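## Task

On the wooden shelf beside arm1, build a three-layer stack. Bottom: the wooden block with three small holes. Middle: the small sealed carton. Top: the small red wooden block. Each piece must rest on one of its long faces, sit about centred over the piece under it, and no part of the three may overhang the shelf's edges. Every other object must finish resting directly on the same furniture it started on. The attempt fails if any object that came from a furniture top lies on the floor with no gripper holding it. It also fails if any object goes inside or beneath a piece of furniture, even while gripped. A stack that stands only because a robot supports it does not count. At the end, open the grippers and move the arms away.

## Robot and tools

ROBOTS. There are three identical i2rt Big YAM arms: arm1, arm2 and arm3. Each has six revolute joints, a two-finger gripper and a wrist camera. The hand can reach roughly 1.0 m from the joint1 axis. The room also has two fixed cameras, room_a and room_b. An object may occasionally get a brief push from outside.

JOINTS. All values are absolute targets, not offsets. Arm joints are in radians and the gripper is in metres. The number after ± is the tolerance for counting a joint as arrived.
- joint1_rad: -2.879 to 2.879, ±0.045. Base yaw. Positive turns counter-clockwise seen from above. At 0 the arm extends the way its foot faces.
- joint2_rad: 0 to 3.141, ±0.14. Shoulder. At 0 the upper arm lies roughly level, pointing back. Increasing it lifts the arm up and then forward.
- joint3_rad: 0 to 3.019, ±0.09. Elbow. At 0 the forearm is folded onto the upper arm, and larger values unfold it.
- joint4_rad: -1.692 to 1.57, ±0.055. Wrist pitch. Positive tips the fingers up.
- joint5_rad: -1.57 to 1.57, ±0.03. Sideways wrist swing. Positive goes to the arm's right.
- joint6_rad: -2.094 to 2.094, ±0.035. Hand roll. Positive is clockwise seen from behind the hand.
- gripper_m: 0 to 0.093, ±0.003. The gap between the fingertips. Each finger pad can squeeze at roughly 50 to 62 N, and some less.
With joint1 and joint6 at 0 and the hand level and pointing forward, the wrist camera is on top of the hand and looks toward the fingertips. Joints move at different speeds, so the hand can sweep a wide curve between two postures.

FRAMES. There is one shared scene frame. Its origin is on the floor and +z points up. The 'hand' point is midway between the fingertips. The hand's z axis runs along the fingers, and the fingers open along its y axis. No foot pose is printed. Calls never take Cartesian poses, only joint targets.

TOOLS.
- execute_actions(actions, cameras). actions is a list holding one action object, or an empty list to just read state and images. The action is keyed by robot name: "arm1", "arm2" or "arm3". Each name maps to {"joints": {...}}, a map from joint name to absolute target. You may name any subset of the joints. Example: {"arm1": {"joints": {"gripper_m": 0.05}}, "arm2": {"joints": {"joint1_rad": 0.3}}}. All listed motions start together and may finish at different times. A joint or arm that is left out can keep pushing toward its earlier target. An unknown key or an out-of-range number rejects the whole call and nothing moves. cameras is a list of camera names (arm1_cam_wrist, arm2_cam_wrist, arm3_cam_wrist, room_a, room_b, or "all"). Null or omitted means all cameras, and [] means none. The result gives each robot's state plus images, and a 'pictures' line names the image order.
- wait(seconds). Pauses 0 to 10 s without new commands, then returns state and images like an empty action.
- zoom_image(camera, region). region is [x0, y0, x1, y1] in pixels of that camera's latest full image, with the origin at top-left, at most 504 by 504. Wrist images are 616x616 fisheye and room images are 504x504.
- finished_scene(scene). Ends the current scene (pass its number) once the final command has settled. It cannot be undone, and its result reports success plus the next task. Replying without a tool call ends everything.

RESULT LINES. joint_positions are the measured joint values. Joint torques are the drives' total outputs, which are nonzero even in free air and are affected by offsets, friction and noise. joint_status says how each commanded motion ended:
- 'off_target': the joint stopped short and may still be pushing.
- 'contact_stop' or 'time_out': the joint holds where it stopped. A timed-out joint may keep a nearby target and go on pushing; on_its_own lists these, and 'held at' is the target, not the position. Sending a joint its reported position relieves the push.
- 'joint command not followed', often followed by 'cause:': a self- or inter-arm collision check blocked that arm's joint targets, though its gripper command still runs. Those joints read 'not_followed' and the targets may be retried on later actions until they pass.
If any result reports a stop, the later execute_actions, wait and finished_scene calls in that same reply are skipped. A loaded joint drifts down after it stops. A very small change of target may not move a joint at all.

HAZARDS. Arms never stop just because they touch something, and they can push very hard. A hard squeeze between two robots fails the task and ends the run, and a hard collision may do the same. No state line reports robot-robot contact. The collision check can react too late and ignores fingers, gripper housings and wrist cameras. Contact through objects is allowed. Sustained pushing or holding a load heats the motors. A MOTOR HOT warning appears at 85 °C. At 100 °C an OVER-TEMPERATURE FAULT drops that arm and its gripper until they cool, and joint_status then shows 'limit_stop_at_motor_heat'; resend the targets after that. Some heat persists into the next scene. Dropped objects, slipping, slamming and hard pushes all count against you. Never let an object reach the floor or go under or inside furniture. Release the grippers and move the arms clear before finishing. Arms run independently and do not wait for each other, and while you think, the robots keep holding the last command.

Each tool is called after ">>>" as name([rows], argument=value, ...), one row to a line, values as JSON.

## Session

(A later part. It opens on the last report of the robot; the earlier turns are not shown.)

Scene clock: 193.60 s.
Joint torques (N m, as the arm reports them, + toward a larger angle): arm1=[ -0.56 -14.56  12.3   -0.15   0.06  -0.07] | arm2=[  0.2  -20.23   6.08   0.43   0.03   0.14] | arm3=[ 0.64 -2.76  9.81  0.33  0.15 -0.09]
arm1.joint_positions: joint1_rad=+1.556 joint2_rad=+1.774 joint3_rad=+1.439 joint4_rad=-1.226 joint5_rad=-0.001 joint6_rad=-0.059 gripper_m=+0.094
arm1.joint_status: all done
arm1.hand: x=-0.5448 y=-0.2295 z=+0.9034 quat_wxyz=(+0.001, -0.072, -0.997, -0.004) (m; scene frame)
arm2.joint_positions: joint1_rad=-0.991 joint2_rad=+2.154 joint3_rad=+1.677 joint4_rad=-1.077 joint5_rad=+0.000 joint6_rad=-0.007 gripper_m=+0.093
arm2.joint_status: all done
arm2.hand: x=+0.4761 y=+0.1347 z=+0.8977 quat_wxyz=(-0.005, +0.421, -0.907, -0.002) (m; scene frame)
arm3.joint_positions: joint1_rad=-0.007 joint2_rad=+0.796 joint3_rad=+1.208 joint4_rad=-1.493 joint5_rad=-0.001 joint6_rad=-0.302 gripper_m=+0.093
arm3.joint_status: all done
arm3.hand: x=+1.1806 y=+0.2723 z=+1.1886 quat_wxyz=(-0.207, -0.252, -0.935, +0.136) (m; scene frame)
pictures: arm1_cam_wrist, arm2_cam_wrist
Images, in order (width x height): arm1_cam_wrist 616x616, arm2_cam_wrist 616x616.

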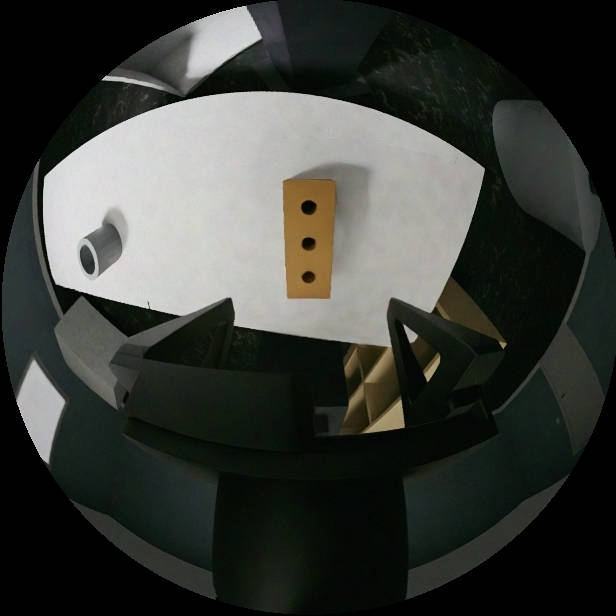

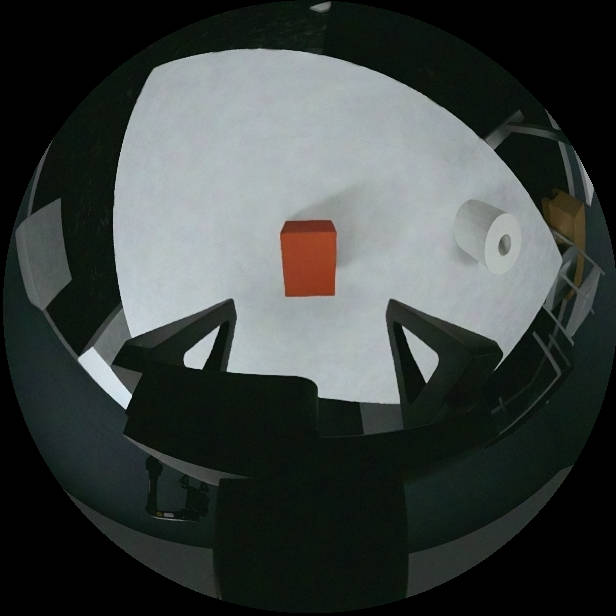

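>>> execute_actions([
  {"arm2":{"joints":{"joint2_rad":2.275,"joint4_rad":-0.94}},"arm1":{"joints":{"joint2_rad":1.948,"joint3_rad":1.4,"joint4_rad":-0.989}}},
], cameras=["arm1_cam_wrist","arm2_cam_wrist"])

Scene clock: 209.37 s.
Joint torques (N m, as the arm reports them, + toward a larger angle): arm1=[ -0.51 -16.51  10.27   1.     0.07  -0.07] | arm2=[  0.02 -19.98   6.04   0.83   0.03   0.15] | arm3=[ 0.62 -2.78  9.82  0.33  0.15 -0.1 ]
arm1.joint_positions: joint1_rad=+1.556 joint2_rad=+1.954 joint3_rad=+1.389 joint4_rad=-1.004 joint5_rad=-0.001 joint6_rad=-0.059 gripper_m=+0.094
arm1.joint_status: all done
arm1.hand: x=-0.5248 y=-0.2329 z=+0.7926 quat_wxyz=(+0.005, -0.072, -0.997, -0.004) (m; scene frame)
arm2.joint_positions: joint1_rad=-0.991 joint2_rad=+2.291 joint3_rad=+1.668 joint4_rad=-0.956 joint5_rad=+0.000 joint6_rad=-0.007 gripper_m=+0.093
arm2.joint_status: all done
arm2.hand: x=+0.4760 y=+0.1344 z=+0.8111 quat_wxyz=(+0.006, +0.421, -0.907, +0.004) (m; scene frame)
arm3.joint_positions: joint1_rad=-0.007 joint2_rad=+0.796 joint3_rad=+1.208 joint4_rad=-1.493 joint5_rad=-0.001 joint6_rad=-0.302 gripper_m=+0.093
arm3.joint_status: not commanded
arm3.hand: x=+1.1806 y=+0.2723 z=+1.1886 quat_wxyz=(-0.207, -0.252, -0.935, +0.136) (m; scene frame)
pictures: arm1_cam_wrist, arm2_cam_wrist
Images, in order (width x height): arm1_cam_wrist 616x616, arm2_cam_wrist 616x616.

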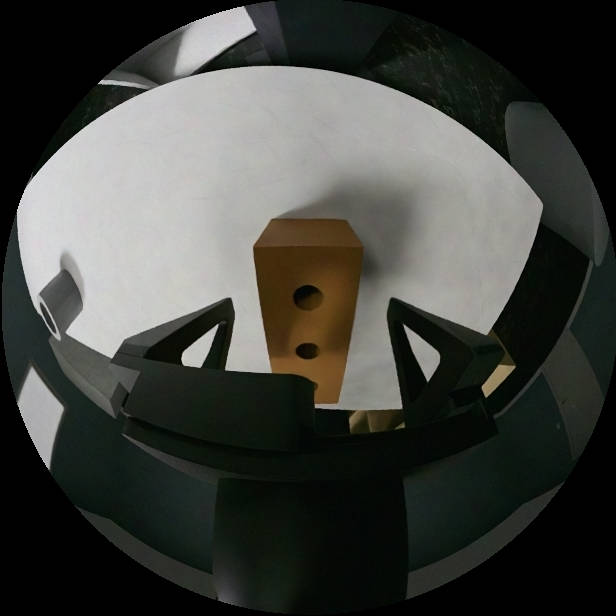

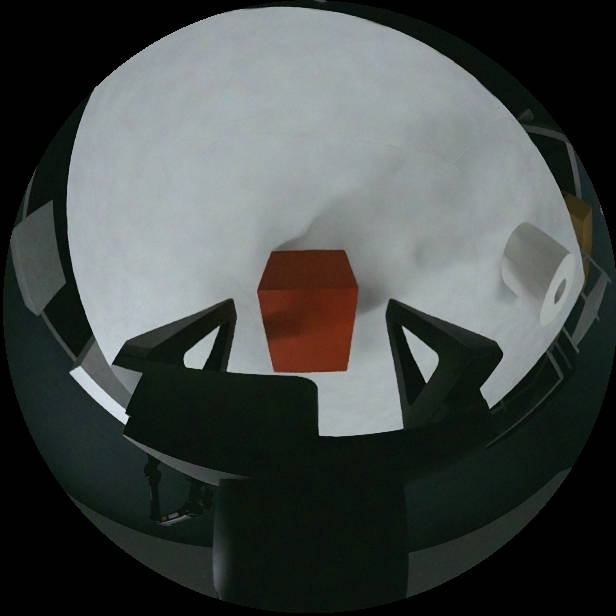

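>>> execute_actions([
  {"arm2":{"joints":{"gripper_m":0.02}},"arm1":{"joints":{"gripper_m":0.02}}},
], cameras=[])

>>> execute_actions([
  {"arm2":{"joints":{"joint2_rad":2.07,"joint4_rad":-1.18}},"arm1":{"joints":{"joint2_rad":1.82,"joint3_rad":1.44,"joint4_rad":-1.15}}},
], cameras=[])

>>> execute_actions([
  {"arm2":{"joints":{"joint1_rad":1.12}},"arm1":{"joints":{"joint1_rad":0.045,"joint6_rad":0.2}}},
], cameras=["arm1_cam_wrist","arm2_cam_wrist","room_a"])

Scene clock: 234.77 s.
Joint torques (N m, as the arm reports them, + toward a larger angle): arm1=[ -0.51 -16.56  10.28   0.97   0.06  -0.07] | arm2=[ -0.21 -20.27   6.13   0.76   0.04   0.16] | arm3=[ 0.6  -2.8   9.82  0.33  0.15 -0.1 ]
arm1.joint_positions: joint1_rad=+1.556 joint2_rad=+1.954 joint3_rad=+1.389 joint4_rad=-1.003 joint5_rad=-0.001 joint6_rad=-0.060 gripper_m=+0.045
arm1.joint_status: gripper_m off_target (ended at +0.045, target +0.020)
arm1.hand: x=-0.5245 y=-0.2330 z=+0.7926 quat_wxyz=(+0.004, -0.071, -0.997, -0.004) (m; scene frame)
arm2.joint_positions: joint1_rad=-0.991 joint2_rad=+2.291 joint3_rad=+1.668 joint4_rad=-0.956 joint5_rad=+0.000 joint6_rad=-0.007 gripper_m=+0.044
arm2.joint_status: gripper_m off_target (ended at +0.044, target +0.020)
arm2.hand: x=+0.4760 y=+0.1344 z=+0.8111 quat_wxyz=(+0.006, +0.421, -0.907, +0.004) (m; scene frame)
arm3.joint_positions: joint1_rad=-0.007 joint2_rad=+0.796 joint3_rad=+1.208 joint4_rad=-1.493 joint5_rad=-0.001 joint6_rad=-0.302 gripper_m=+0.093
arm3.joint_status: not commanded
arm3.hand: x=+1.1806 y=+0.2723 z=+1.1886 quat_wxyz=(-0.207, -0.252, -0.935, +0.136) (m; scene frame)
pictures: none
No camera images: the call's "cameras" was empty. Leave "cameras" out to get every camera's image.

Scene clock: 236.03 s.
Joint torques (N m, as the arm reports them, + toward a larger angle): arm1=[ -0.53 -13.91  13.35  -0.08   0.06  -0.07] | arm2=[  0.35 -17.12   7.24  -0.36   0.     0.15] | arm3=[ 0.64 -2.79  9.81  0.34  0.15 -0.1 ]
arm1.joint_positions: joint1_rad=+1.556 joint2_rad=+1.808 joint3_rad=+1.402 joint4_rad=-1.137 joint5_rad=-0.001 joint6_rad=-0.060 gripper_m=+0.045
arm1.joint_status: all done
arm1.hand: x=-0.5385 y=-0.2306 z=+0.8732 quat_wxyz=(-0.008, -0.071, -0.997, -0.003) (m; scene frame)
arm2.joint_positions: joint1_rad=-0.991 joint2_rad=+2.064 joint3_rad=+1.664 joint4_rad=-1.165 joint5_rad=+0.000 joint6_rad=-0.007 gripper_m=+0.044
arm2.joint_status: all done
arm2.hand: x=+0.4656 y=+0.1226 z=+0.9475 quat_wxyz=(-0.001, +0.421, -0.907, +0.000) (m; scene frame)
arm3.joint_positions: joint1_rad=-0.007 joint2_rad=+0.796 joint3_rad=+1.208 joint4_rad=-1.493 joint5_rad=-0.001 joint6_rad=-0.302 gripper_m=+0.093
arm3.joint_status: not commanded
arm3.hand: x=+1.1806 y=+0.2723 z=+1.1886 quat_wxyz=(-0.207, -0.252, -0.935, +0.136) (m; scene frame)
pictures: none
No camera images: the call's "cameras" was empty. Leave "cameras" out to get every camera's image.

Scene clock: 238.40 s.
Joint torques (N m, as the arm reports them, + toward a larger angle): arm1=[  0.45 -14.46  13.21  -0.11  -0.06   0.03] | arm2=[ -0.15 -17.93   7.06  -0.55   0.05   0.18] | arm3=[ 0.63 -2.77  9.82  0.33  0.15 -0.1 ]
arm1.joint_positions: joint1_rad=+0.037 joint2_rad=+1.815 joint3_rad=+1.404 joint4_rad=-1.137 joint5_rad=+0.003 joint6_rad=+0.193 gripper_m=+0.044
arm1.joint_status: all done
arm1.hand: x=-1.1432 y=-0.6516 z=+0.8730 quat_wxyz=(-0.001, -0.817, -0.576, +0.011) (m; scene frame)
arm2.joint_positions: joint1_rad=+1.122 joint2_rad=+2.070 joint3_rad=+1.664 joint4_rad=-1.165 joint5_rad=+0.000 joint6_rad=-0.007 gripper_m=+0.044
arm2.joint_status: all done
arm2.hand: x=-0.5390 y=-0.2421 z=+0.9478 quat_wxyz=(+0.003, +0.997, -0.080, -0.001) (m; scene frame)
arm3.joint_positions: joint1_rad=-0.007 joint2_rad=+0.796 joint3_rad=+1.208 joint4_rad=-1.493 joint5_rad=-0.001 joint6_rad=-0.302 gripper_m=+0.093
arm3.joint_status: not commanded
arm3.hand: x=+1.1806 y=+0.2723 z=+1.1886 quat_wxyz=(-0.207, -0.252, -0.935, +0.136) (m; scene frame)
pictures: arm1_cam_wrist, arm2_cam_wrist, room_a
Images, in order (width x height): arm1_cam_wrist 616x616, arm2_cam_wrist 616x616, room_a 504x504.

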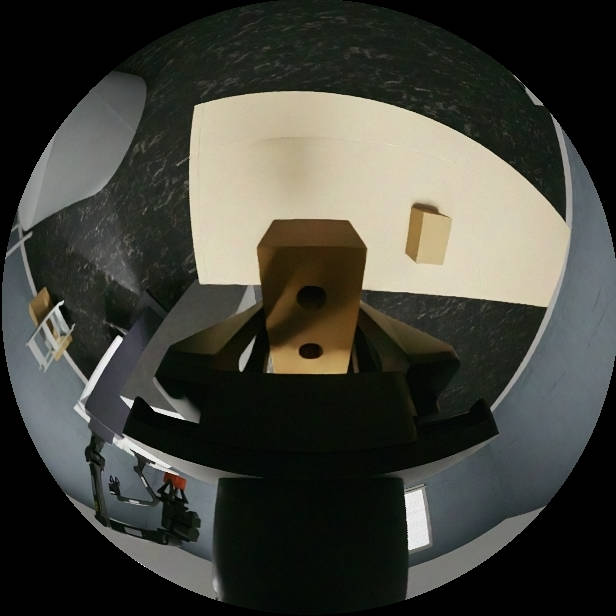

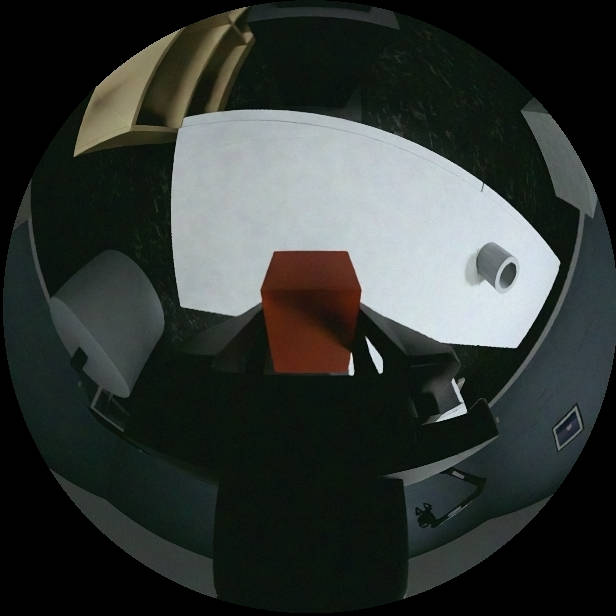

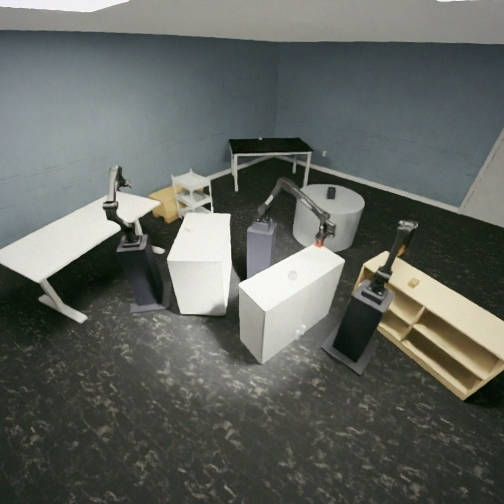

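>>> execute_actions([
  {"arm2":{"joints":{"joint2_rad":2.298,"joint4_rad":-0.9}},"arm1":{"joints":{"joint2_rad":2.258,"joint3_rad":1.545,"joint4_rad":-0.79}}},
], cameras=["room_a"])

>>> zoom_image(camera="room_a", region=[360, 230, 440, 310])

Scene clock: 248.57 s.
Joint torques (N m, as the arm reports them, + toward a larger angle): arm1=[  0.33 -19.7   10.41   1.    -0.04   0.02] | arm2=[ -0.01 -21.14   6.1    0.87   0.05   0.15] | arm3=[ 0.64 -2.8   9.81  0.34  0.15 -0.09]
arm1.joint_positions: joint1_rad=+0.037 joint2_rad=+2.270 joint3_rad=+1.520 joint4_rad=-0.803 joint5_rad=+0.002 joint6_rad=+0.194 gripper_m=+0.044
arm1.joint_status: all done
arm1.hand: x=-1.1552 y=-0.7153 z=+0.6597 quat_wxyz=(+0.001, -0.818, -0.576, +0.009) (m; scene frame)
arm2.joint_positions: joint1_rad=+1.122 joint2_rad=+2.326 joint3_rad=+1.664 joint4_rad=-0.916 joint5_rad=-0.001 joint6_rad=-0.007 gripper_m=+0.044
arm2.joint_status: all done
arm2.hand: x=-0.5558 y=-0.2402 z=+0.7931 quat_wxyz=(+0.003, +0.997, -0.080, +0.003) (m; scene frame)
arm3.joint_positions: joint1_rad=-0.007 joint2_rad=+0.796 joint3_rad=+1.208 joint4_rad=-1.493 joint5_rad=-0.001 joint6_rad=-0.302 gripper_m=+0.093
arm3.joint_status: not commanded
arm3.hand: x=+1.1806 y=+0.2723 z=+1.1886 quat_wxyz=(-0.207, -0.252, -0.935, +0.136) (m; scene frame)
pictures: room_a
Images, in order (width x height): room_a 504x504.

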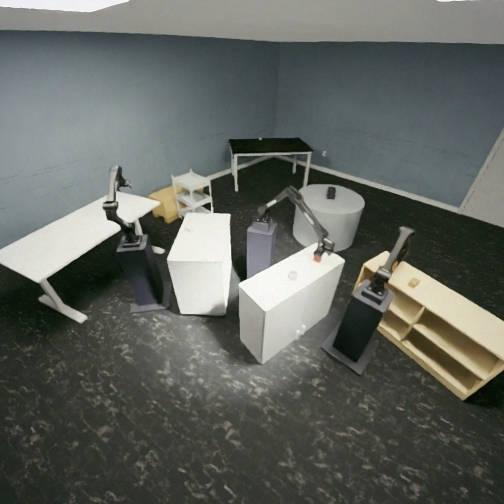

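Region (360, 230, 440, 310) of room_a's 504x504 image, scaled by 6.300, with more detail than that image has.

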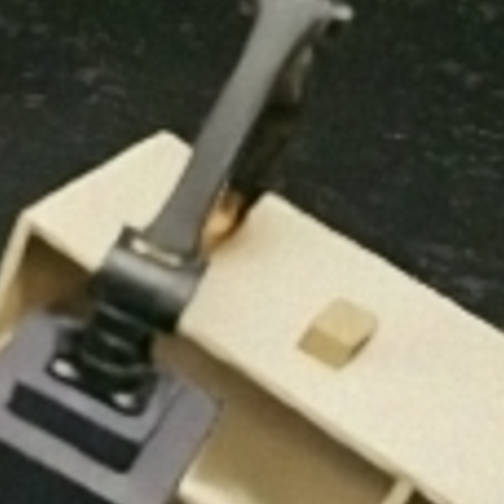

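>>> execute_actions([
  {"arm2":{"joints":{"gripper_m":0.093}},"arm1":{"joints":{"joint2_rad":2.31,"joint4_rad":-0.76}}},
], cameras=["room_b"])

>>> zoom_image(camera="room_b", region=[110, 130, 210, 230])

Scene clock: 253.67 s.
Joint torques (N m, as the arm reports them, + toward a larger angle): arm1=[  0.4  -17.73  10.19   1.02  -0.04   0.02] | arm2=[ -0.37 -21.52   6.16   0.9    0.03   0.16] | arm3=[ 0.64 -2.79  9.81  0.33  0.15 -0.1 ]
arm1.joint_positions: joint1_rad=+0.037 joint2_rad=+2.296 joint3_rad=+1.520 joint4_rad=-0.774 joint5_rad=+0.002 joint6_rad=+0.194 gripper_m=+0.044
arm1.joint_status: all done
arm1.hand: x=-1.1555 y=-0.7157 z=+0.6451 quat_wxyz=(-0.001, -0.818, -0.576, +0.010) (m; scene frame)
arm2.joint_positions: joint1_rad=+1.122 joint2_rad=+2.326 joint3_rad=+1.664 joint4_rad=-0.916 joint5_rad=-0.001 joint6_rad=-0.007 gripper_m=+0.093
arm2.joint_status: all done
arm2.hand: x=-0.5558 y=-0.2402 z=+0.7931 quat_wxyz=(+0.003, +0.997, -0.080, +0.003) (m; scene frame)
arm3.joint_positions: joint1_rad=-0.007 joint2_rad=+0.796 joint3_rad=+1.208 joint4_rad=-1.493 joint5_rad=-0.001 joint6_rad=-0.302 gripper_m=+0.093
arm3.joint_status: not commanded
arm3.hand: x=+1.1806 y=+0.2723 z=+1.1886 quat_wxyz=(-0.207, -0.252, -0.935, +0.136) (m; scene frame)
pictures: room_b
Images, in order (width x height): room_b 504x504.

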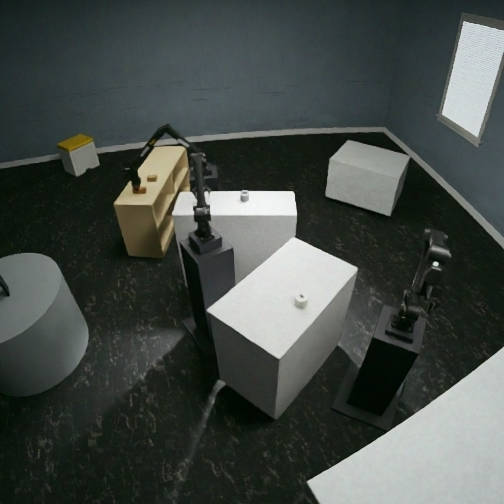

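Region (110, 130, 210, 230) of room_b's 504x504 image, scaled by 5.040, with more detail than that image has.

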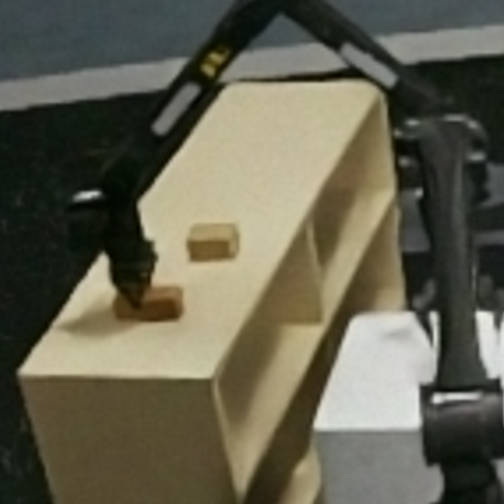

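One more small step, while arm2 retreats.

>>> execute_actions([
  {"arm2":{"joints":{"joint2_rad":1.5,"joint4_rad":-1.5}},"arm1":{"joints":{"joint2_rad":2.33}}},
], cameras=["arm2_cam_wrist"])

Scene clock: 258.27 s.
Joint torques (N m, as the arm reports them, + toward a larger angle): arm1=[  0.35 -16.42  10.2    1.    -0.01   0.02] | arm2=[ -0.07 -12.19   8.11   0.1    0.04   0.15] | arm3=[ 0.64 -2.77  9.81  0.34  0.15 -0.1 ]
arm1.joint_positions: joint1_rad=+0.037 joint2_rad=+2.300 joint3_rad=+1.520 joint4_rad=-0.774 joint5_rad=+0.001 joint6_rad=+0.194 gripper_m=+0.044
arm1.joint_status: all done
arm1.hand: x=-1.1552 y=-0.7145 z=+0.6428 quat_wxyz=(+0.001, -0.818, -0.576, +0.008) (m; scene frame)
arm2.joint_positions: joint1_rad=+1.122 joint2_rad=+1.506 joint3_rad=+1.664 joint4_rad=-1.487 joint5_rad=-0.001 joint6_rad=-0.007 gripper_m=+0.093
arm2.joint_status: all done
arm2.hand: x=-0.4275 y=-0.2592 z=+1.2482 quat_wxyz=(-0.007, +0.989, -0.079, -0.121) (m; scene frame)
arm3.joint_positions: joint1_rad=-0.007 joint2_rad=+0.796 joint3_rad=+1.208 joint4_rad=-1.493 joint5_rad=-0.001 joint6_rad=-0.302 gripper_m=+0.093
arm3.joint_status: not commanded
arm3.hand: x=+1.1806 y=+0.2723 z=+1.1886 quat_wxyz=(-0.207, -0.252, -0.935, +0.136) (m; scene frame)
pictures: arm2_cam_wrist
Images, in order (width x height): arm2_cam_wrist 616x616.

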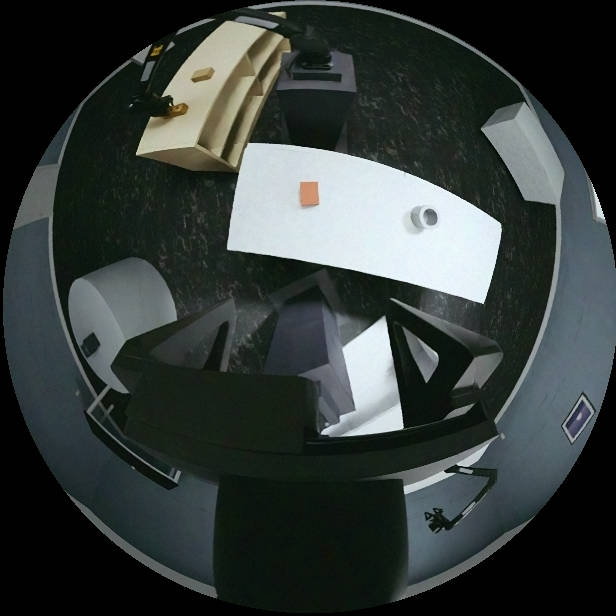

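>>> execute_actions([
  {"arm2":{"joints":{"joint1_rad":0.3}},"arm1":{"joints":{"joint2_rad":2.295,"gripper_m":0.093}}},
], cameras=["arm1_cam_wrist"])

>>> execute_actions([
  {"arm1":{"joints":{"joint2_rad":2.14,"joint4_rad":-1.0}},"arm2":{"joints":{"joint1_rad":-0.2}}},
], cameras=["arm1_cam_wrist"])

>>> execute_actions([
  {"arm1":{"joints":{"joint1_rad":-0.36,"joint2_rad":2.02,"joint3_rad":1.325,"joint4_rad":-0.872,"joint6_rad":-0.2}}},
], cameras=["arm1_cam_wrist"])

Scene clock: 272.50 s.
Joint torques (N m, as the arm reports them, + toward a larger angle): arm1=[  0.43 -19.15  10.22   1.01  -0.01   0.02] | arm2=[  0.35 -12.15   8.08   0.14   0.03   0.18] | arm3=[ 0.62 -2.8   9.82  0.34  0.15 -0.1 ]
arm1.joint_positions: joint1_rad=+0.037 joint2_rad=+2.300 joint3_rad=+1.520 joint4_rad=-0.773 joint5_rad=+0.001 joint6_rad=+0.194 gripper_m=+0.093
arm1.joint_status: all done
arm1.hand: x=-1.1552 y=-0.7148 z=+0.6429 quat_wxyz=(+0.000, -0.818, -0.576, +0.009) (m; scene frame)
arm2.joint_positions: joint1_rad=+0.294 joint2_rad=+1.506 joint3_rad=+1.664 joint4_rad=-1.487 joint5_rad=+0.000 joint6_rad=-0.007 gripper_m=+0.093
arm2.joint_status: all done
arm2.hand: x=-0.2063 y=+0.0780 z=+1.2460 quat_wxyz=(-0.055, +0.874, -0.471, -0.106) (m; scene frame)
arm3.joint_positions: joint1_rad=-0.007 joint2_rad=+0.796 joint3_rad=+1.208 joint4_rad=-1.493 joint5_rad=-0.001 joint6_rad=-0.302 gripper_m=+0.093
arm3.joint_status: not commanded
arm3.hand: x=+1.1806 y=+0.2723 z=+1.1886 quat_wxyz=(-0.207, -0.252, -0.935, +0.136) (m; scene frame)
pictures: arm1_cam_wrist
Images, in order (width x height): arm1_cam_wrist 616x616.

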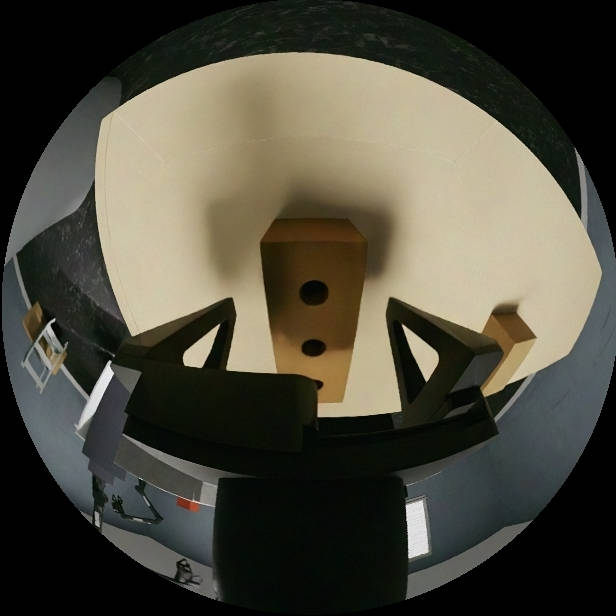

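Scene clock: 273.83 s.
Joint torques (N m, as the arm reports them, + toward a larger angle): arm1=[  0.39 -15.67  10.99  -0.18  -0.01   0.02] | arm2=[  1.1  -12.06   8.12   0.22   0.03   0.14] | arm3=[ 0.63 -2.79  9.81  0.34  0.15 -0.1 ]
arm1.joint_positions: joint1_rad=+0.037 joint2_rad=+2.113 joint3_rad=+1.525 joint4_rad=-0.986 joint5_rad=+0.001 joint6_rad=+0.194 gripper_m=+0.093
arm1.joint_status: all done
arm1.hand: x=-1.1528 y=-0.7073 z=+0.7517 quat_wxyz=(+0.008, -0.818, -0.576, +0.001) (m; scene frame)
arm2.joint_positions: joint1_rad=-0.206 joint2_rad=+1.506 joint3_rad=+1.664 joint4_rad=-1.487 joint5_rad=+0.000 joint6_rad=-0.007 gripper_m=+0.093
arm2.joint_status: all done
arm2.hand: x=+0.0286 y=+0.1575 z=+1.2450 quat_wxyz=(-0.080, +0.731, -0.672, -0.087) (m; scene frame)
arm3.joint_positions: joint1_rad=-0.007 joint2_rad=+0.796 joint3_rad=+1.208 joint4_rad=-1.493 joint5_rad=-0.001 joint6_rad=-0.302 gripper_m=+0.093
arm3.joint_status: not commanded
arm3.hand: x=+1.1806 y=+0.2723 z=+1.1886 quat_wxyz=(-0.207, -0.252, -0.935, +0.136) (m; scene frame)
pictures: arm1_cam_wrist
Images, in order (width x height): arm1_cam_wrist 616x616.

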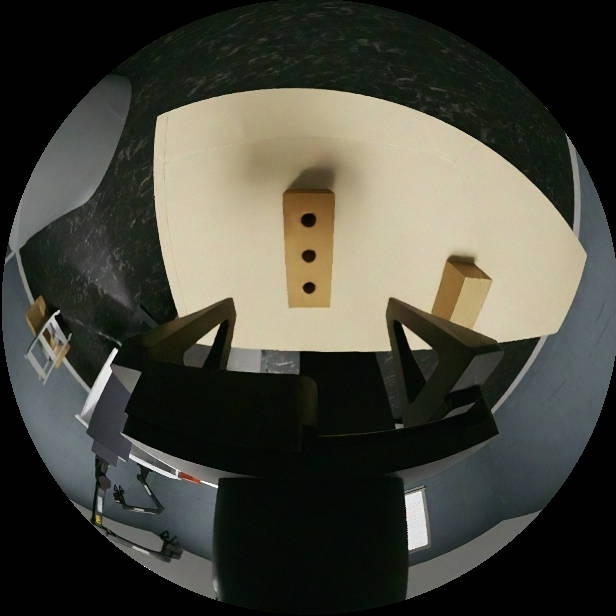

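Scene clock: 275.27 s.
Joint torques (N m, as the arm reports them, + toward a larger angle): arm1=[ -0.57 -15.74   8.23   0.95  -0.06  -0.09] | arm2=[  0.52 -12.23   8.05   0.18  -0.03   0.16] | arm3=[ 0.63 -2.78  9.82  0.34  0.15 -0.1 ]
arm1.joint_positions: joint1_rad=-0.356 joint2_rad=+2.015 joint3_rad=+1.331 joint4_rad=-0.885 joint5_rad=+0.002 joint6_rad=-0.192 gripper_m=+0.093
arm1.joint_status: all done
arm1.hand: x=-1.3448 y=-0.5854 z=+0.7483 quat_wxyz=(+0.007, -0.820, -0.572, +0.003) (m; scene frame)
arm2.joint_positions: joint1_rad=-0.206 joint2_rad=+1.506 joint3_rad=+1.664 joint4_rad=-1.487 joint5_rad=+0.000 joint6_rad=-0.007 gripper_m=+0.093
arm2.joint_status: not commanded
arm2.hand: x=+0.0286 y=+0.1575 z=+1.2450 quat_wxyz=(-0.080, +0.731, -0.672, -0.087) (m; scene frame)
arm3.joint_positions: joint1_rad=-0.007 joint2_rad=+0.796 joint3_rad=+1.208 joint4_rad=-1.493 joint5_rad=-0.001 joint6_rad=-0.302 gripper_m=+0.093
arm3.joint_status: not commanded
arm3.hand: x=+1.1806 y=+0.2723 z=+1.1886 quat_wxyz=(-0.207, -0.252, -0.935, +0.136) (m; scene frame)
pictures: arm1_cam_wrist
Images, in order (width x height): arm1_cam_wrist 616x616.

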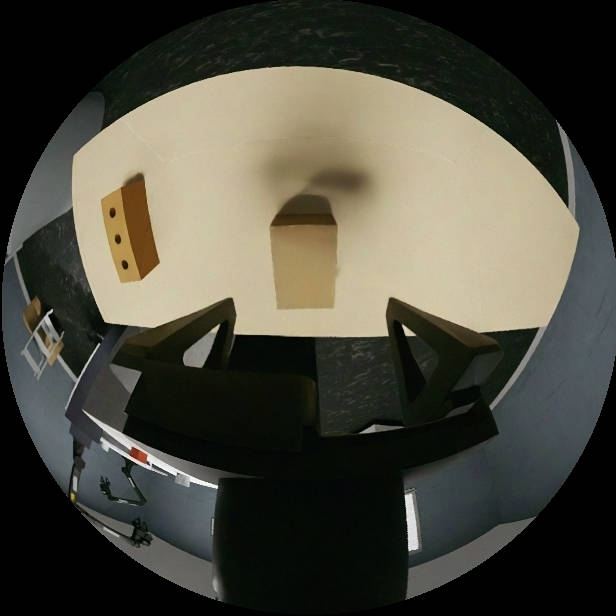

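>>> execute_actions([
  {"arm1":{"joints":{"joint2_rad":2.2,"joint4_rad":-0.68}}},
], cameras=["arm1_cam_wrist"])

>>> execute_actions([
  {"arm1":{"joints":{"gripper_m":0.03}}},
], cameras=["arm1_cam_wrist"])

Scene clock: 286.23 s.
Joint torques (N m, as the arm reports them, + toward a larger angle): arm1=[ -0.6  -17.34   8.06   0.99  -0.07  -0.08] | arm2=[  0.14 -12.24   8.05   0.05   0.02   0.14] | arm3=[ 0.62 -2.77  9.81  0.34  0.15 -0.09]
arm1.joint_positions: joint1_rad=-0.356 joint2_rad=+2.206 joint3_rad=+1.315 joint4_rad=-0.694 joint5_rad=+0.002 joint6_rad=-0.192 gripper_m=+0.093
arm1.joint_status: all done
arm1.hand: x=-1.3435 y=-0.5805 z=+0.6447 quat_wxyz=(+0.010, -0.820, -0.572, -0.004) (m; scene frame)
arm2.joint_positions: joint1_rad=-0.206 joint2_rad=+1.506 joint3_rad=+1.664 joint4_rad=-1.487 joint5_rad=+0.000 joint6_rad=-0.007 gripper_m=+0.093
arm2.joint_status: not commanded
arm2.hand: x=+0.0286 y=+0.1575 z=+1.2450 quat_wxyz=(-0.080, +0.731, -0.672, -0.087) (m; scene frame)
arm3.joint_positions: joint1_rad=-0.007 joint2_rad=+0.796 joint3_rad=+1.208 joint4_rad=-1.493 joint5_rad=-0.001 joint6_rad=-0.302 gripper_m=+0.093
arm3.joint_status: not commanded
arm3.hand: x=+1.1806 y=+0.2723 z=+1.1886 quat_wxyz=(-0.207, -0.252, -0.935, +0.136) (m; scene frame)
pictures: arm1_cam_wrist
Images, in order (width x height): arm1_cam_wrist 616x616.

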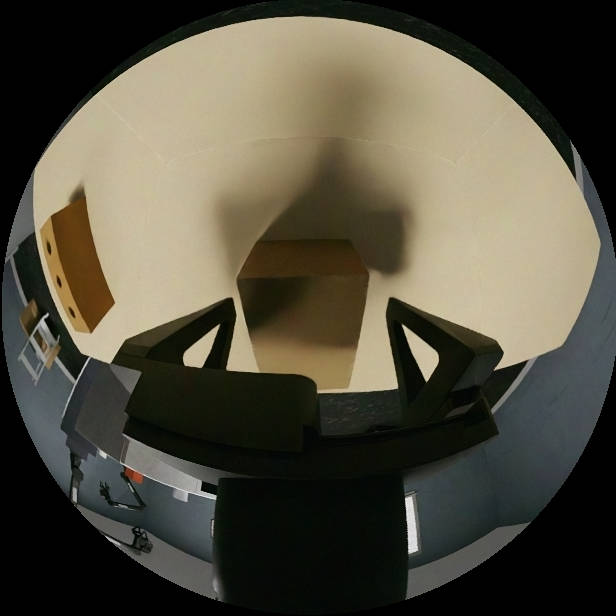

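Scene clock: 286.87 s.
Joint torques (N m, as the arm reports them, + toward a larger angle): arm1=[ -0.56 -17.33   8.1    0.96  -0.03  -0.08] | arm2=[  0.23 -12.08   8.07   0.17   0.04   0.2 ] | arm3=[ 0.66 -2.8   9.82  0.33  0.15 -0.1 ]
arm1.joint_positions: joint1_rad=-0.356 joint2_rad=+2.206 joint3_rad=+1.315 joint4_rad=-0.694 joint5_rad=+0.001 joint6_rad=-0.193 gripper_m=+0.059
arm1.joint_status: gripper_m off_target (ended at +0.059, target +0.030)
arm1.hand: x=-1.3434 y=-0.5805 z=+0.6447 quat_wxyz=(+0.010, -0.820, -0.573, -0.004) (m; scene frame)
arm2.joint_positions: joint1_rad=-0.206 joint2_rad=+1.506 joint3_rad=+1.664 joint4_rad=-1.487 joint5_rad=+0.000 joint6_rad=-0.007 gripper_m=+0.093
arm2.joint_status: not commanded
arm2.hand: x=+0.0286 y=+0.1575 z=+1.2450 quat_wxyz=(-0.080, +0.731, -0.672, -0.087) (m; scene frame)
arm3.joint_positions: joint1_rad=-0.007 joint2_rad=+0.796 joint3_rad=+1.208 joint4_rad=-1.493 joint5_rad=-0.001 joint6_rad=-0.302 gripper_m=+0.093
arm3.joint_status: not commanded
arm3.hand: x=+1.1806 y=+0.2723 z=+1.1886 quat_wxyz=(-0.207, -0.252, -0.935, +0.136) (m; scene frame)
pictures: arm1_cam_wrist
Images, in order (width x height): arm1_cam_wrist 616x616.

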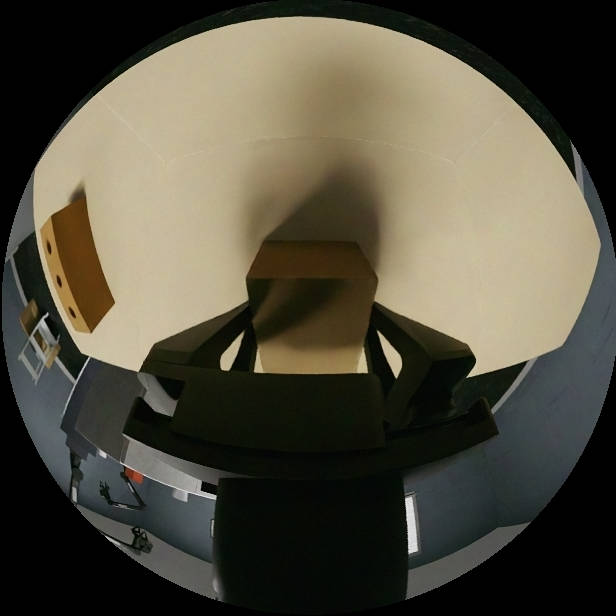

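>>> execute_actions([
  {"arm1":{"joints":{"joint2_rad":2.04,"joint3_rad":1.36,"joint4_rad":-0.9}}},
], cameras=[])

>>> execute_actions([
  {"arm1":{"joints":{"joint1_rad":0.043,"joint2_rad":2.105,"joint3_rad":1.55,"joint4_rad":-0.99,"joint6_rad":0.203}}},
], cameras=["arm1_cam_wrist"])

Scene clock: 299.40 s.
Joint torques (N m, as the arm reports them, + toward a larger angle): arm1=[ -0.54 -14.49  10.69  -0.14  -0.03  -0.08] | arm2=[  0.53 -12.25   8.02   0.17   0.01   0.19] | arm3=[ 0.63 -2.77  9.82  0.33  0.15 -0.1 ]
arm1.joint_positions: joint1_rad=-0.356 joint2_rad=+2.020 joint3_rad=+1.337 joint4_rad=-0.886 joint5_rad=+0.001 joint6_rad=-0.193 gripper_m=+0.059
arm1.joint_status: all done
arm1.hand: x=-1.3457 y=-0.5870 z=+0.7477 quat_wxyz=(+0.006, -0.820, -0.573, +0.003) (m; scene frame)
arm2.joint_positions: joint1_rad=-0.206 joint2_rad=+1.506 joint3_rad=+1.664 joint4_rad=-1.487 joint5_rad=+0.000 joint6_rad=-0.007 gripper_m=+0.093
arm2.joint_status: not commanded
arm2.hand: x=+0.0286 y=+0.1575 z=+1.2450 quat_wxyz=(-0.080, +0.731, -0.672, -0.087) (m; scene frame)
arm3.joint_positions: joint1_rad=-0.007 joint2_rad=+0.796 joint3_rad=+1.208 joint4_rad=-1.493 joint5_rad=-0.001 joint6_rad=-0.302 gripper_m=+0.093
arm3.joint_status: not commanded
arm3.hand: x=+1.1806 y=+0.2723 z=+1.1886 quat_wxyz=(-0.207, -0.252, -0.935, +0.136) (m; scene frame)
pictures: none
No camera images: the call's "cameras" was empty. Leave "cameras" out to get every camera's image.

Scene clock: 300.93 s.
Joint torques (N m, as the arm reports them, + toward a larger angle): arm1=[  0.49 -18.07  11.17  -0.14   0.08   0.04] | arm2=[  0.54 -12.16   7.97   0.13   0.01   0.16] | arm3=[ 0.62 -2.77  9.82  0.34  0.15 -0.1 ]
arm1.joint_positions: joint1_rad=+0.035 joint2_rad=+2.106 joint3_rad=+1.529 joint4_rad=-0.976 joint5_rad=-0.001 joint6_rad=+0.195 gripper_m=+0.059
arm1.joint_status: all done
arm1.hand: x=-1.1548 y=-0.7124 z=+0.7568 quat_wxyz=(+0.000, -0.819, -0.574, +0.008) (m; scene frame)
arm2.joint_positions: joint1_rad=-0.206 joint2_rad=+1.506 joint3_rad=+1.664 joint4_rad=-1.487 joint5_rad=+0.000 joint6_rad=-0.007 gripper_m=+0.093
arm2.joint_status: not commanded
arm2.hand: x=+0.0286 y=+0.1575 z=+1.2450 quat_wxyz=(-0.080, +0.731, -0.672, -0.087) (m; scene frame)
arm3.joint_positions: joint1_rad=-0.007 joint2_rad=+0.796 joint3_rad=+1.208 joint4_rad=-1.493 joint5_rad=-0.001 joint6_rad=-0.302 gripper_m=+0.093
arm3.joint_status: not commanded
arm3.hand: x=+1.1806 y=+0.2723 z=+1.1886 quat_wxyz=(-0.207, -0.252, -0.935, +0.136) (m; scene frame)
pictures: arm1_cam_wrist
Images, in order (width x height): arm1_cam_wrist 616x616.

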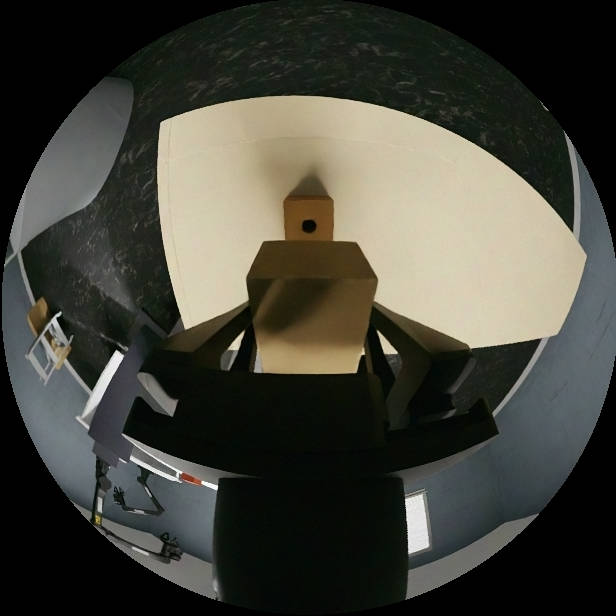

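>>> execute_actions(actions=[])

Scene clock: 334.30 s.
Joint torques (N m, as the arm reports them, + toward a larger angle): arm1=[  0.46 -18.01  11.18  -0.15   0.08   0.04] | arm2=[  0.38 -12.55   8.03   0.2    0.02   0.18] | arm3=[ 0.63 -2.79  9.81  0.33  0.15 -0.1 ]
arm1.joint_positions: joint1_rad=+0.035 joint2_rad=+2.106 joint3_rad=+1.529 joint4_rad=-0.976 joint5_rad=-0.001 joint6_rad=+0.195 gripper_m=+0.059
arm1.joint_status: all done
arm1.hand: x=-1.1548 y=-0.7124 z=+0.7568 quat_wxyz=(+0.000, -0.819, -0.574, +0.008) (m; scene frame)
arm2.joint_positions: joint1_rad=-0.206 joint2_rad=+1.506 joint3_rad=+1.664 joint4_rad=-1.487 joint5_rad=+0.000 joint6_rad=-0.007 gripper_m=+0.093
arm2.joint_status: not commanded
arm2.hand: x=+0.0286 y=+0.1575 z=+1.2450 quat_wxyz=(-0.080, +0.731, -0.672, -0.087) (m; scene frame)
arm3.joint_positions: joint1_rad=-0.007 joint2_rad=+0.796 joint3_rad=+1.208 joint4_rad=-1.493 joint5_rad=-0.001 joint6_rad=-0.302 gripper_m=+0.093
arm3.joint_status: not commanded
arm3.hand: x=+1.1806 y=+0.2723 z=+1.1886 quat_wxyz=(-0.207, -0.252, -0.935, +0.136) (m; scene frame)
pictures: arm1_cam_wrist, arm2_cam_wrist, arm3_cam_wrist, room_a, room_b
Images, in order (width x height): arm1_cam_wrist 616x616, arm2_cam_wrist 616x616, arm3_cam_wrist 616x616, room_a 504x504, room_b 504x504.

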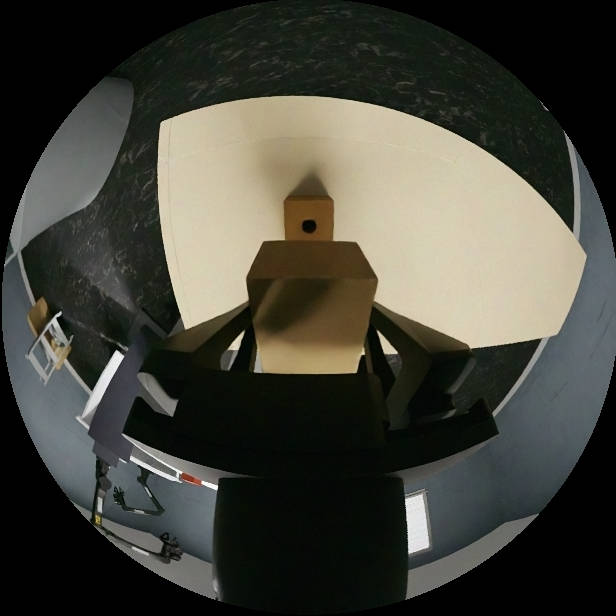

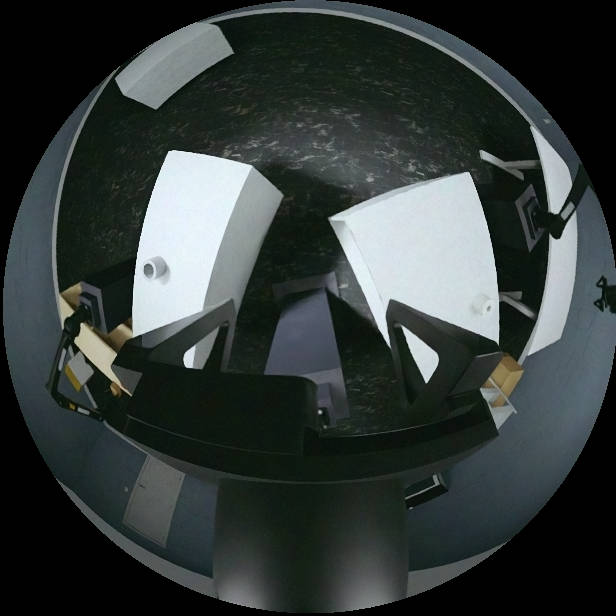

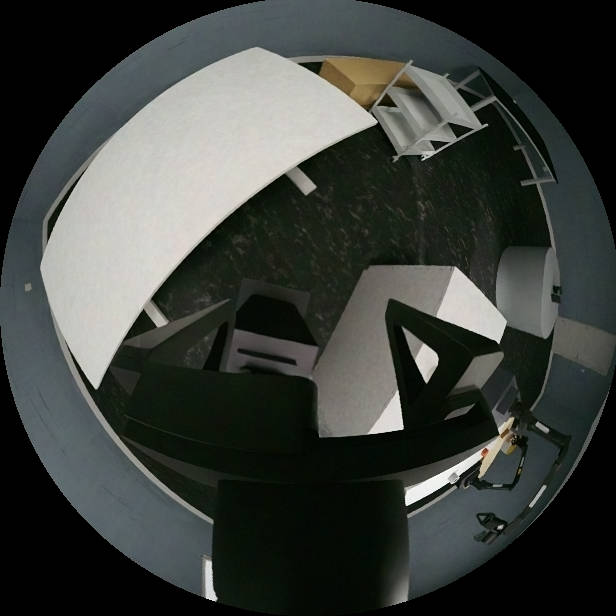

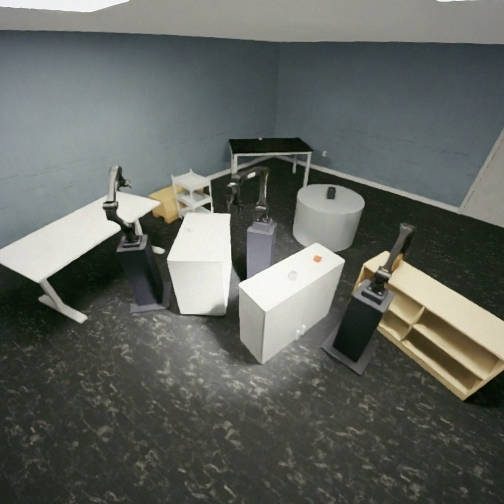

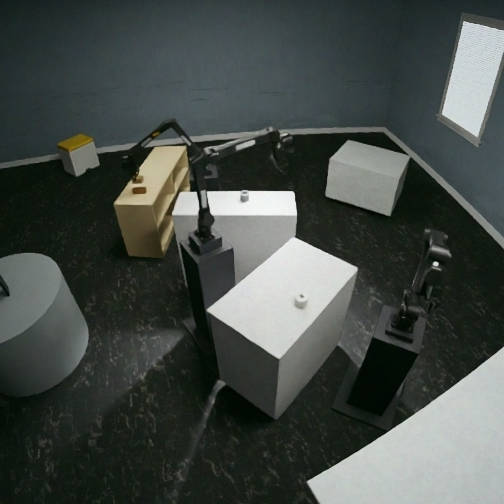

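>>> execute_actions([
  {"arm1":{"joints":{"joint2_rad":2.19,"joint4_rad":-0.885}}},
], cameras=["arm1_cam_wrist","room_b"])

Scene clock: 337.93 s.
Joint torques (N m, as the arm reports them, + toward a larger angle): arm1=[  0.44 -18.24  10.73   1.     0.08   0.03] | arm2=[  0.19 -12.18   7.99   0.29  -0.02   0.17] | arm3=[ 0.64 -2.78  9.82  0.33  0.15 -0.1 ]
arm1.joint_positions: joint1_rad=+0.035 joint2_rad=+2.186 joint3_rad=+1.529 joint4_rad=-0.899 joint5_rad=-0.001 joint6_rad=+0.195 gripper_m=+0.059
arm1.joint_status: all done
arm1.hand: x=-1.1559 y=-0.7161 z=+0.7106 quat_wxyz=(+0.001, -0.819, -0.574, +0.007) (m; scene frame)
arm2.joint_positions: joint1_rad=-0.206 joint2_rad=+1.506 joint3_rad=+1.664 joint4_rad=-1.487 joint5_rad=+0.000 joint6_rad=-0.007 gripper_m=+0.093
arm2.joint_status: not commanded
arm2.hand: x=+0.0286 y=+0.1575 z=+1.2450 quat_wxyz=(-0.080, +0.731, -0.672, -0.087) (m; scene frame)
arm3.joint_positions: joint1_rad=-0.007 joint2_rad=+0.796 joint3_rad=+1.208 joint4_rad=-1.493 joint5_rad=-0.001 joint6_rad=-0.302 gripper_m=+0.093
arm3.joint_status: not commanded
arm3.hand: x=+1.1806 y=+0.2723 z=+1.1886 quat_wxyz=(-0.207, -0.252, -0.935, +0.136) (m; scene frame)
pictures: arm1_cam_wrist, room_b
Images, in order (width x height): arm1_cam_wrist 616x616, room_b 504x504.

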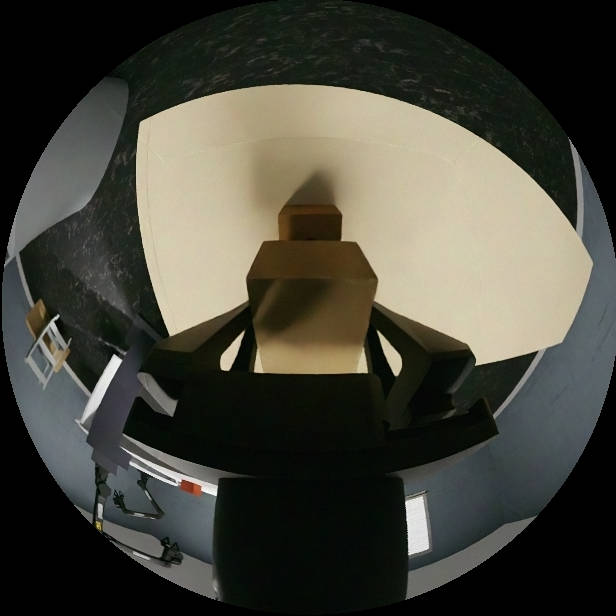

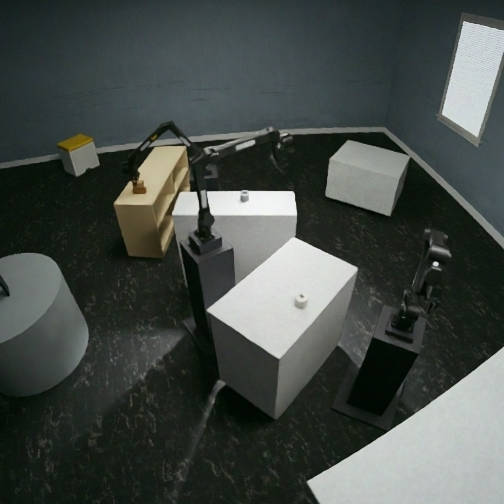

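>>> execute_actions([
  {"arm1":{"joints":{"joint2_rad":2.225,"joint4_rad":-0.862}}},
], cameras=["arm1_cam_wrist","room_b"])

>>> zoom_image(camera="room_b", region=[110, 150, 170, 210])

Scene clock: 343.30 s.
Joint torques (N m, as the arm reports them, + toward a larger angle): arm1=[  0.47 -16.99  10.6    1.04   0.08   0.04] | arm2=[  0.19 -12.14   8.06   0.12  -0.01   0.18] | arm3=[ 0.6  -2.77  9.81  0.33  0.15 -0.1 ]
arm1.joint_positions: joint1_rad=+0.035 joint2_rad=+2.205 joint3_rad=+1.529 joint4_rad=-0.876 joint5_rad=-0.001 joint6_rad=+0.195 gripper_m=+0.059
arm1.joint_status: all done
arm1.hand: x=-1.1562 y=-0.7174 z=+0.6998 quat_wxyz=(+0.000, -0.819, -0.574, +0.008) (m; scene frame)
arm2.joint_positions: joint1_rad=-0.206 joint2_rad=+1.506 joint3_rad=+1.664 joint4_rad=-1.487 joint5_rad=+0.000 joint6_rad=-0.007 gripper_m=+0.093
arm2.joint_status: not commanded
arm2.hand: x=+0.0286 y=+0.1575 z=+1.2450 quat_wxyz=(-0.080, +0.731, -0.672, -0.087) (m; scene frame)
arm3.joint_positions: joint1_rad=-0.007 joint2_rad=+0.796 joint3_rad=+1.208 joint4_rad=-1.493 joint5_rad=-0.001 joint6_rad=-0.302 gripper_m=+0.093
arm3.joint_status: not commanded
arm3.hand: x=+1.1806 y=+0.2723 z=+1.1886 quat_wxyz=(-0.207, -0.252, -0.935, +0.136) (m; scene frame)
pictures: arm1_cam_wrist, room_b
Images, in order (width x height): arm1_cam_wrist 616x616, room_b 504x504.

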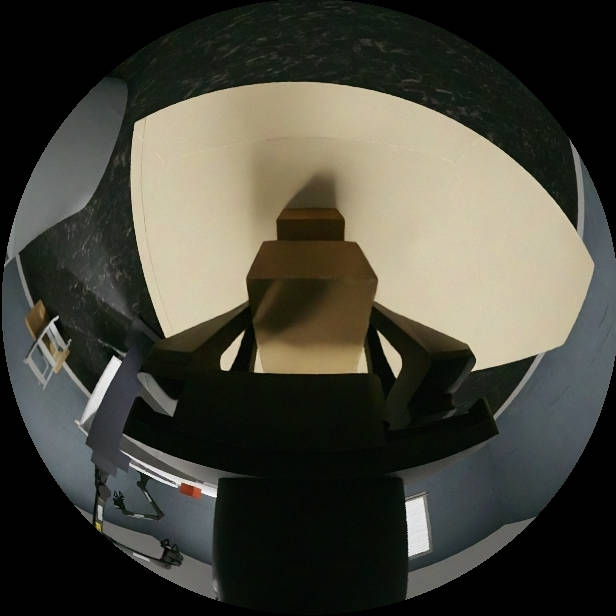

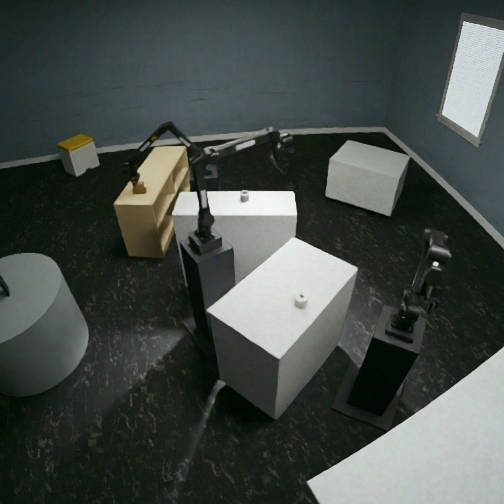

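Region (110, 150, 170, 210) of room_b's 504x504 image, scaled by 8.400, with more detail than that image has.

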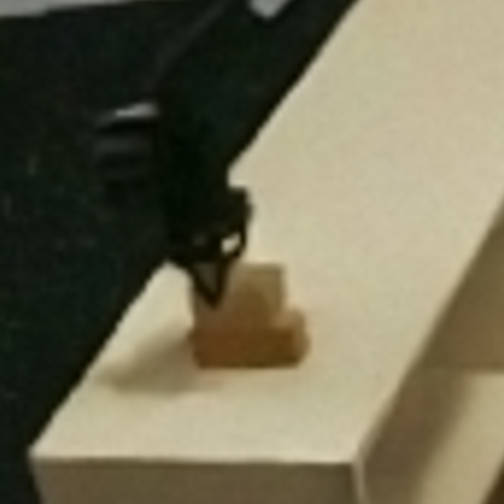

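>>> execute_actions([
  {"arm1":{"joints":{"joint2_rad":2.24}}},
], cameras=["room_b"])

>>> zoom_image(camera="room_b", region=[110, 150, 170, 210])

Scene clock: 350.07 s.
Joint torques (N m, as the arm reports them, + toward a larger angle): arm1=[  0.43 -16.52  10.52   1.03   0.09   0.04] | arm2=[  0.47 -12.32   8.02   0.06   0.04   0.16] | arm3=[ 0.63 -2.76  9.81  0.33  0.15 -0.1 ]
arm1.joint_positions: joint1_rad=+0.035 joint2_rad=+2.214 joint3_rad=+1.529 joint4_rad=-0.876 joint5_rad=-0.001 joint6_rad=+0.195 gripper_m=+0.059
arm1.joint_status: all done
arm1.hand: x=-1.1560 y=-0.7153 z=+0.6945 quat_wxyz=(+0.003, -0.819, -0.574, +0.005) (m; scene frame)
arm2.joint_positions: joint1_rad=-0.206 joint2_rad=+1.506 joint3_rad=+1.664 joint4_rad=-1.487 joint5_rad=+0.000 joint6_rad=-0.007 gripper_m=+0.093
arm2.joint_status: not commanded
arm2.hand: x=+0.0286 y=+0.1575 z=+1.2450 quat_wxyz=(-0.080, +0.731, -0.672, -0.087) (m; scene frame)
arm3.joint_positions: joint1_rad=-0.007 joint2_rad=+0.796 joint3_rad=+1.208 joint4_rad=-1.493 joint5_rad=-0.001 joint6_rad=-0.302 gripper_m=+0.093
arm3.joint_status: not commanded
arm3.hand: x=+1.1806 y=+0.2723 z=+1.1886 quat_wxyz=(-0.207, -0.252, -0.935, +0.136) (m; scene frame)
pictures: room_b
Images, in order (width x height): room_b 504x504.

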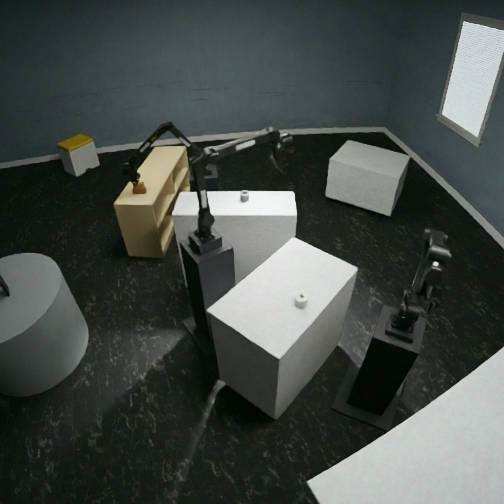

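Region (110, 150, 170, 210) of room_b's 504x504 image, scaled by 8.400, with more detail than that image has.

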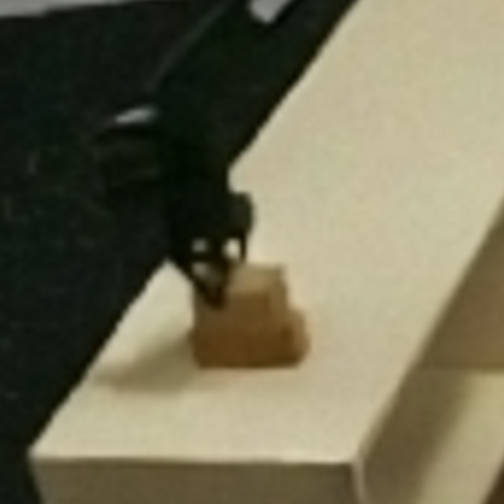

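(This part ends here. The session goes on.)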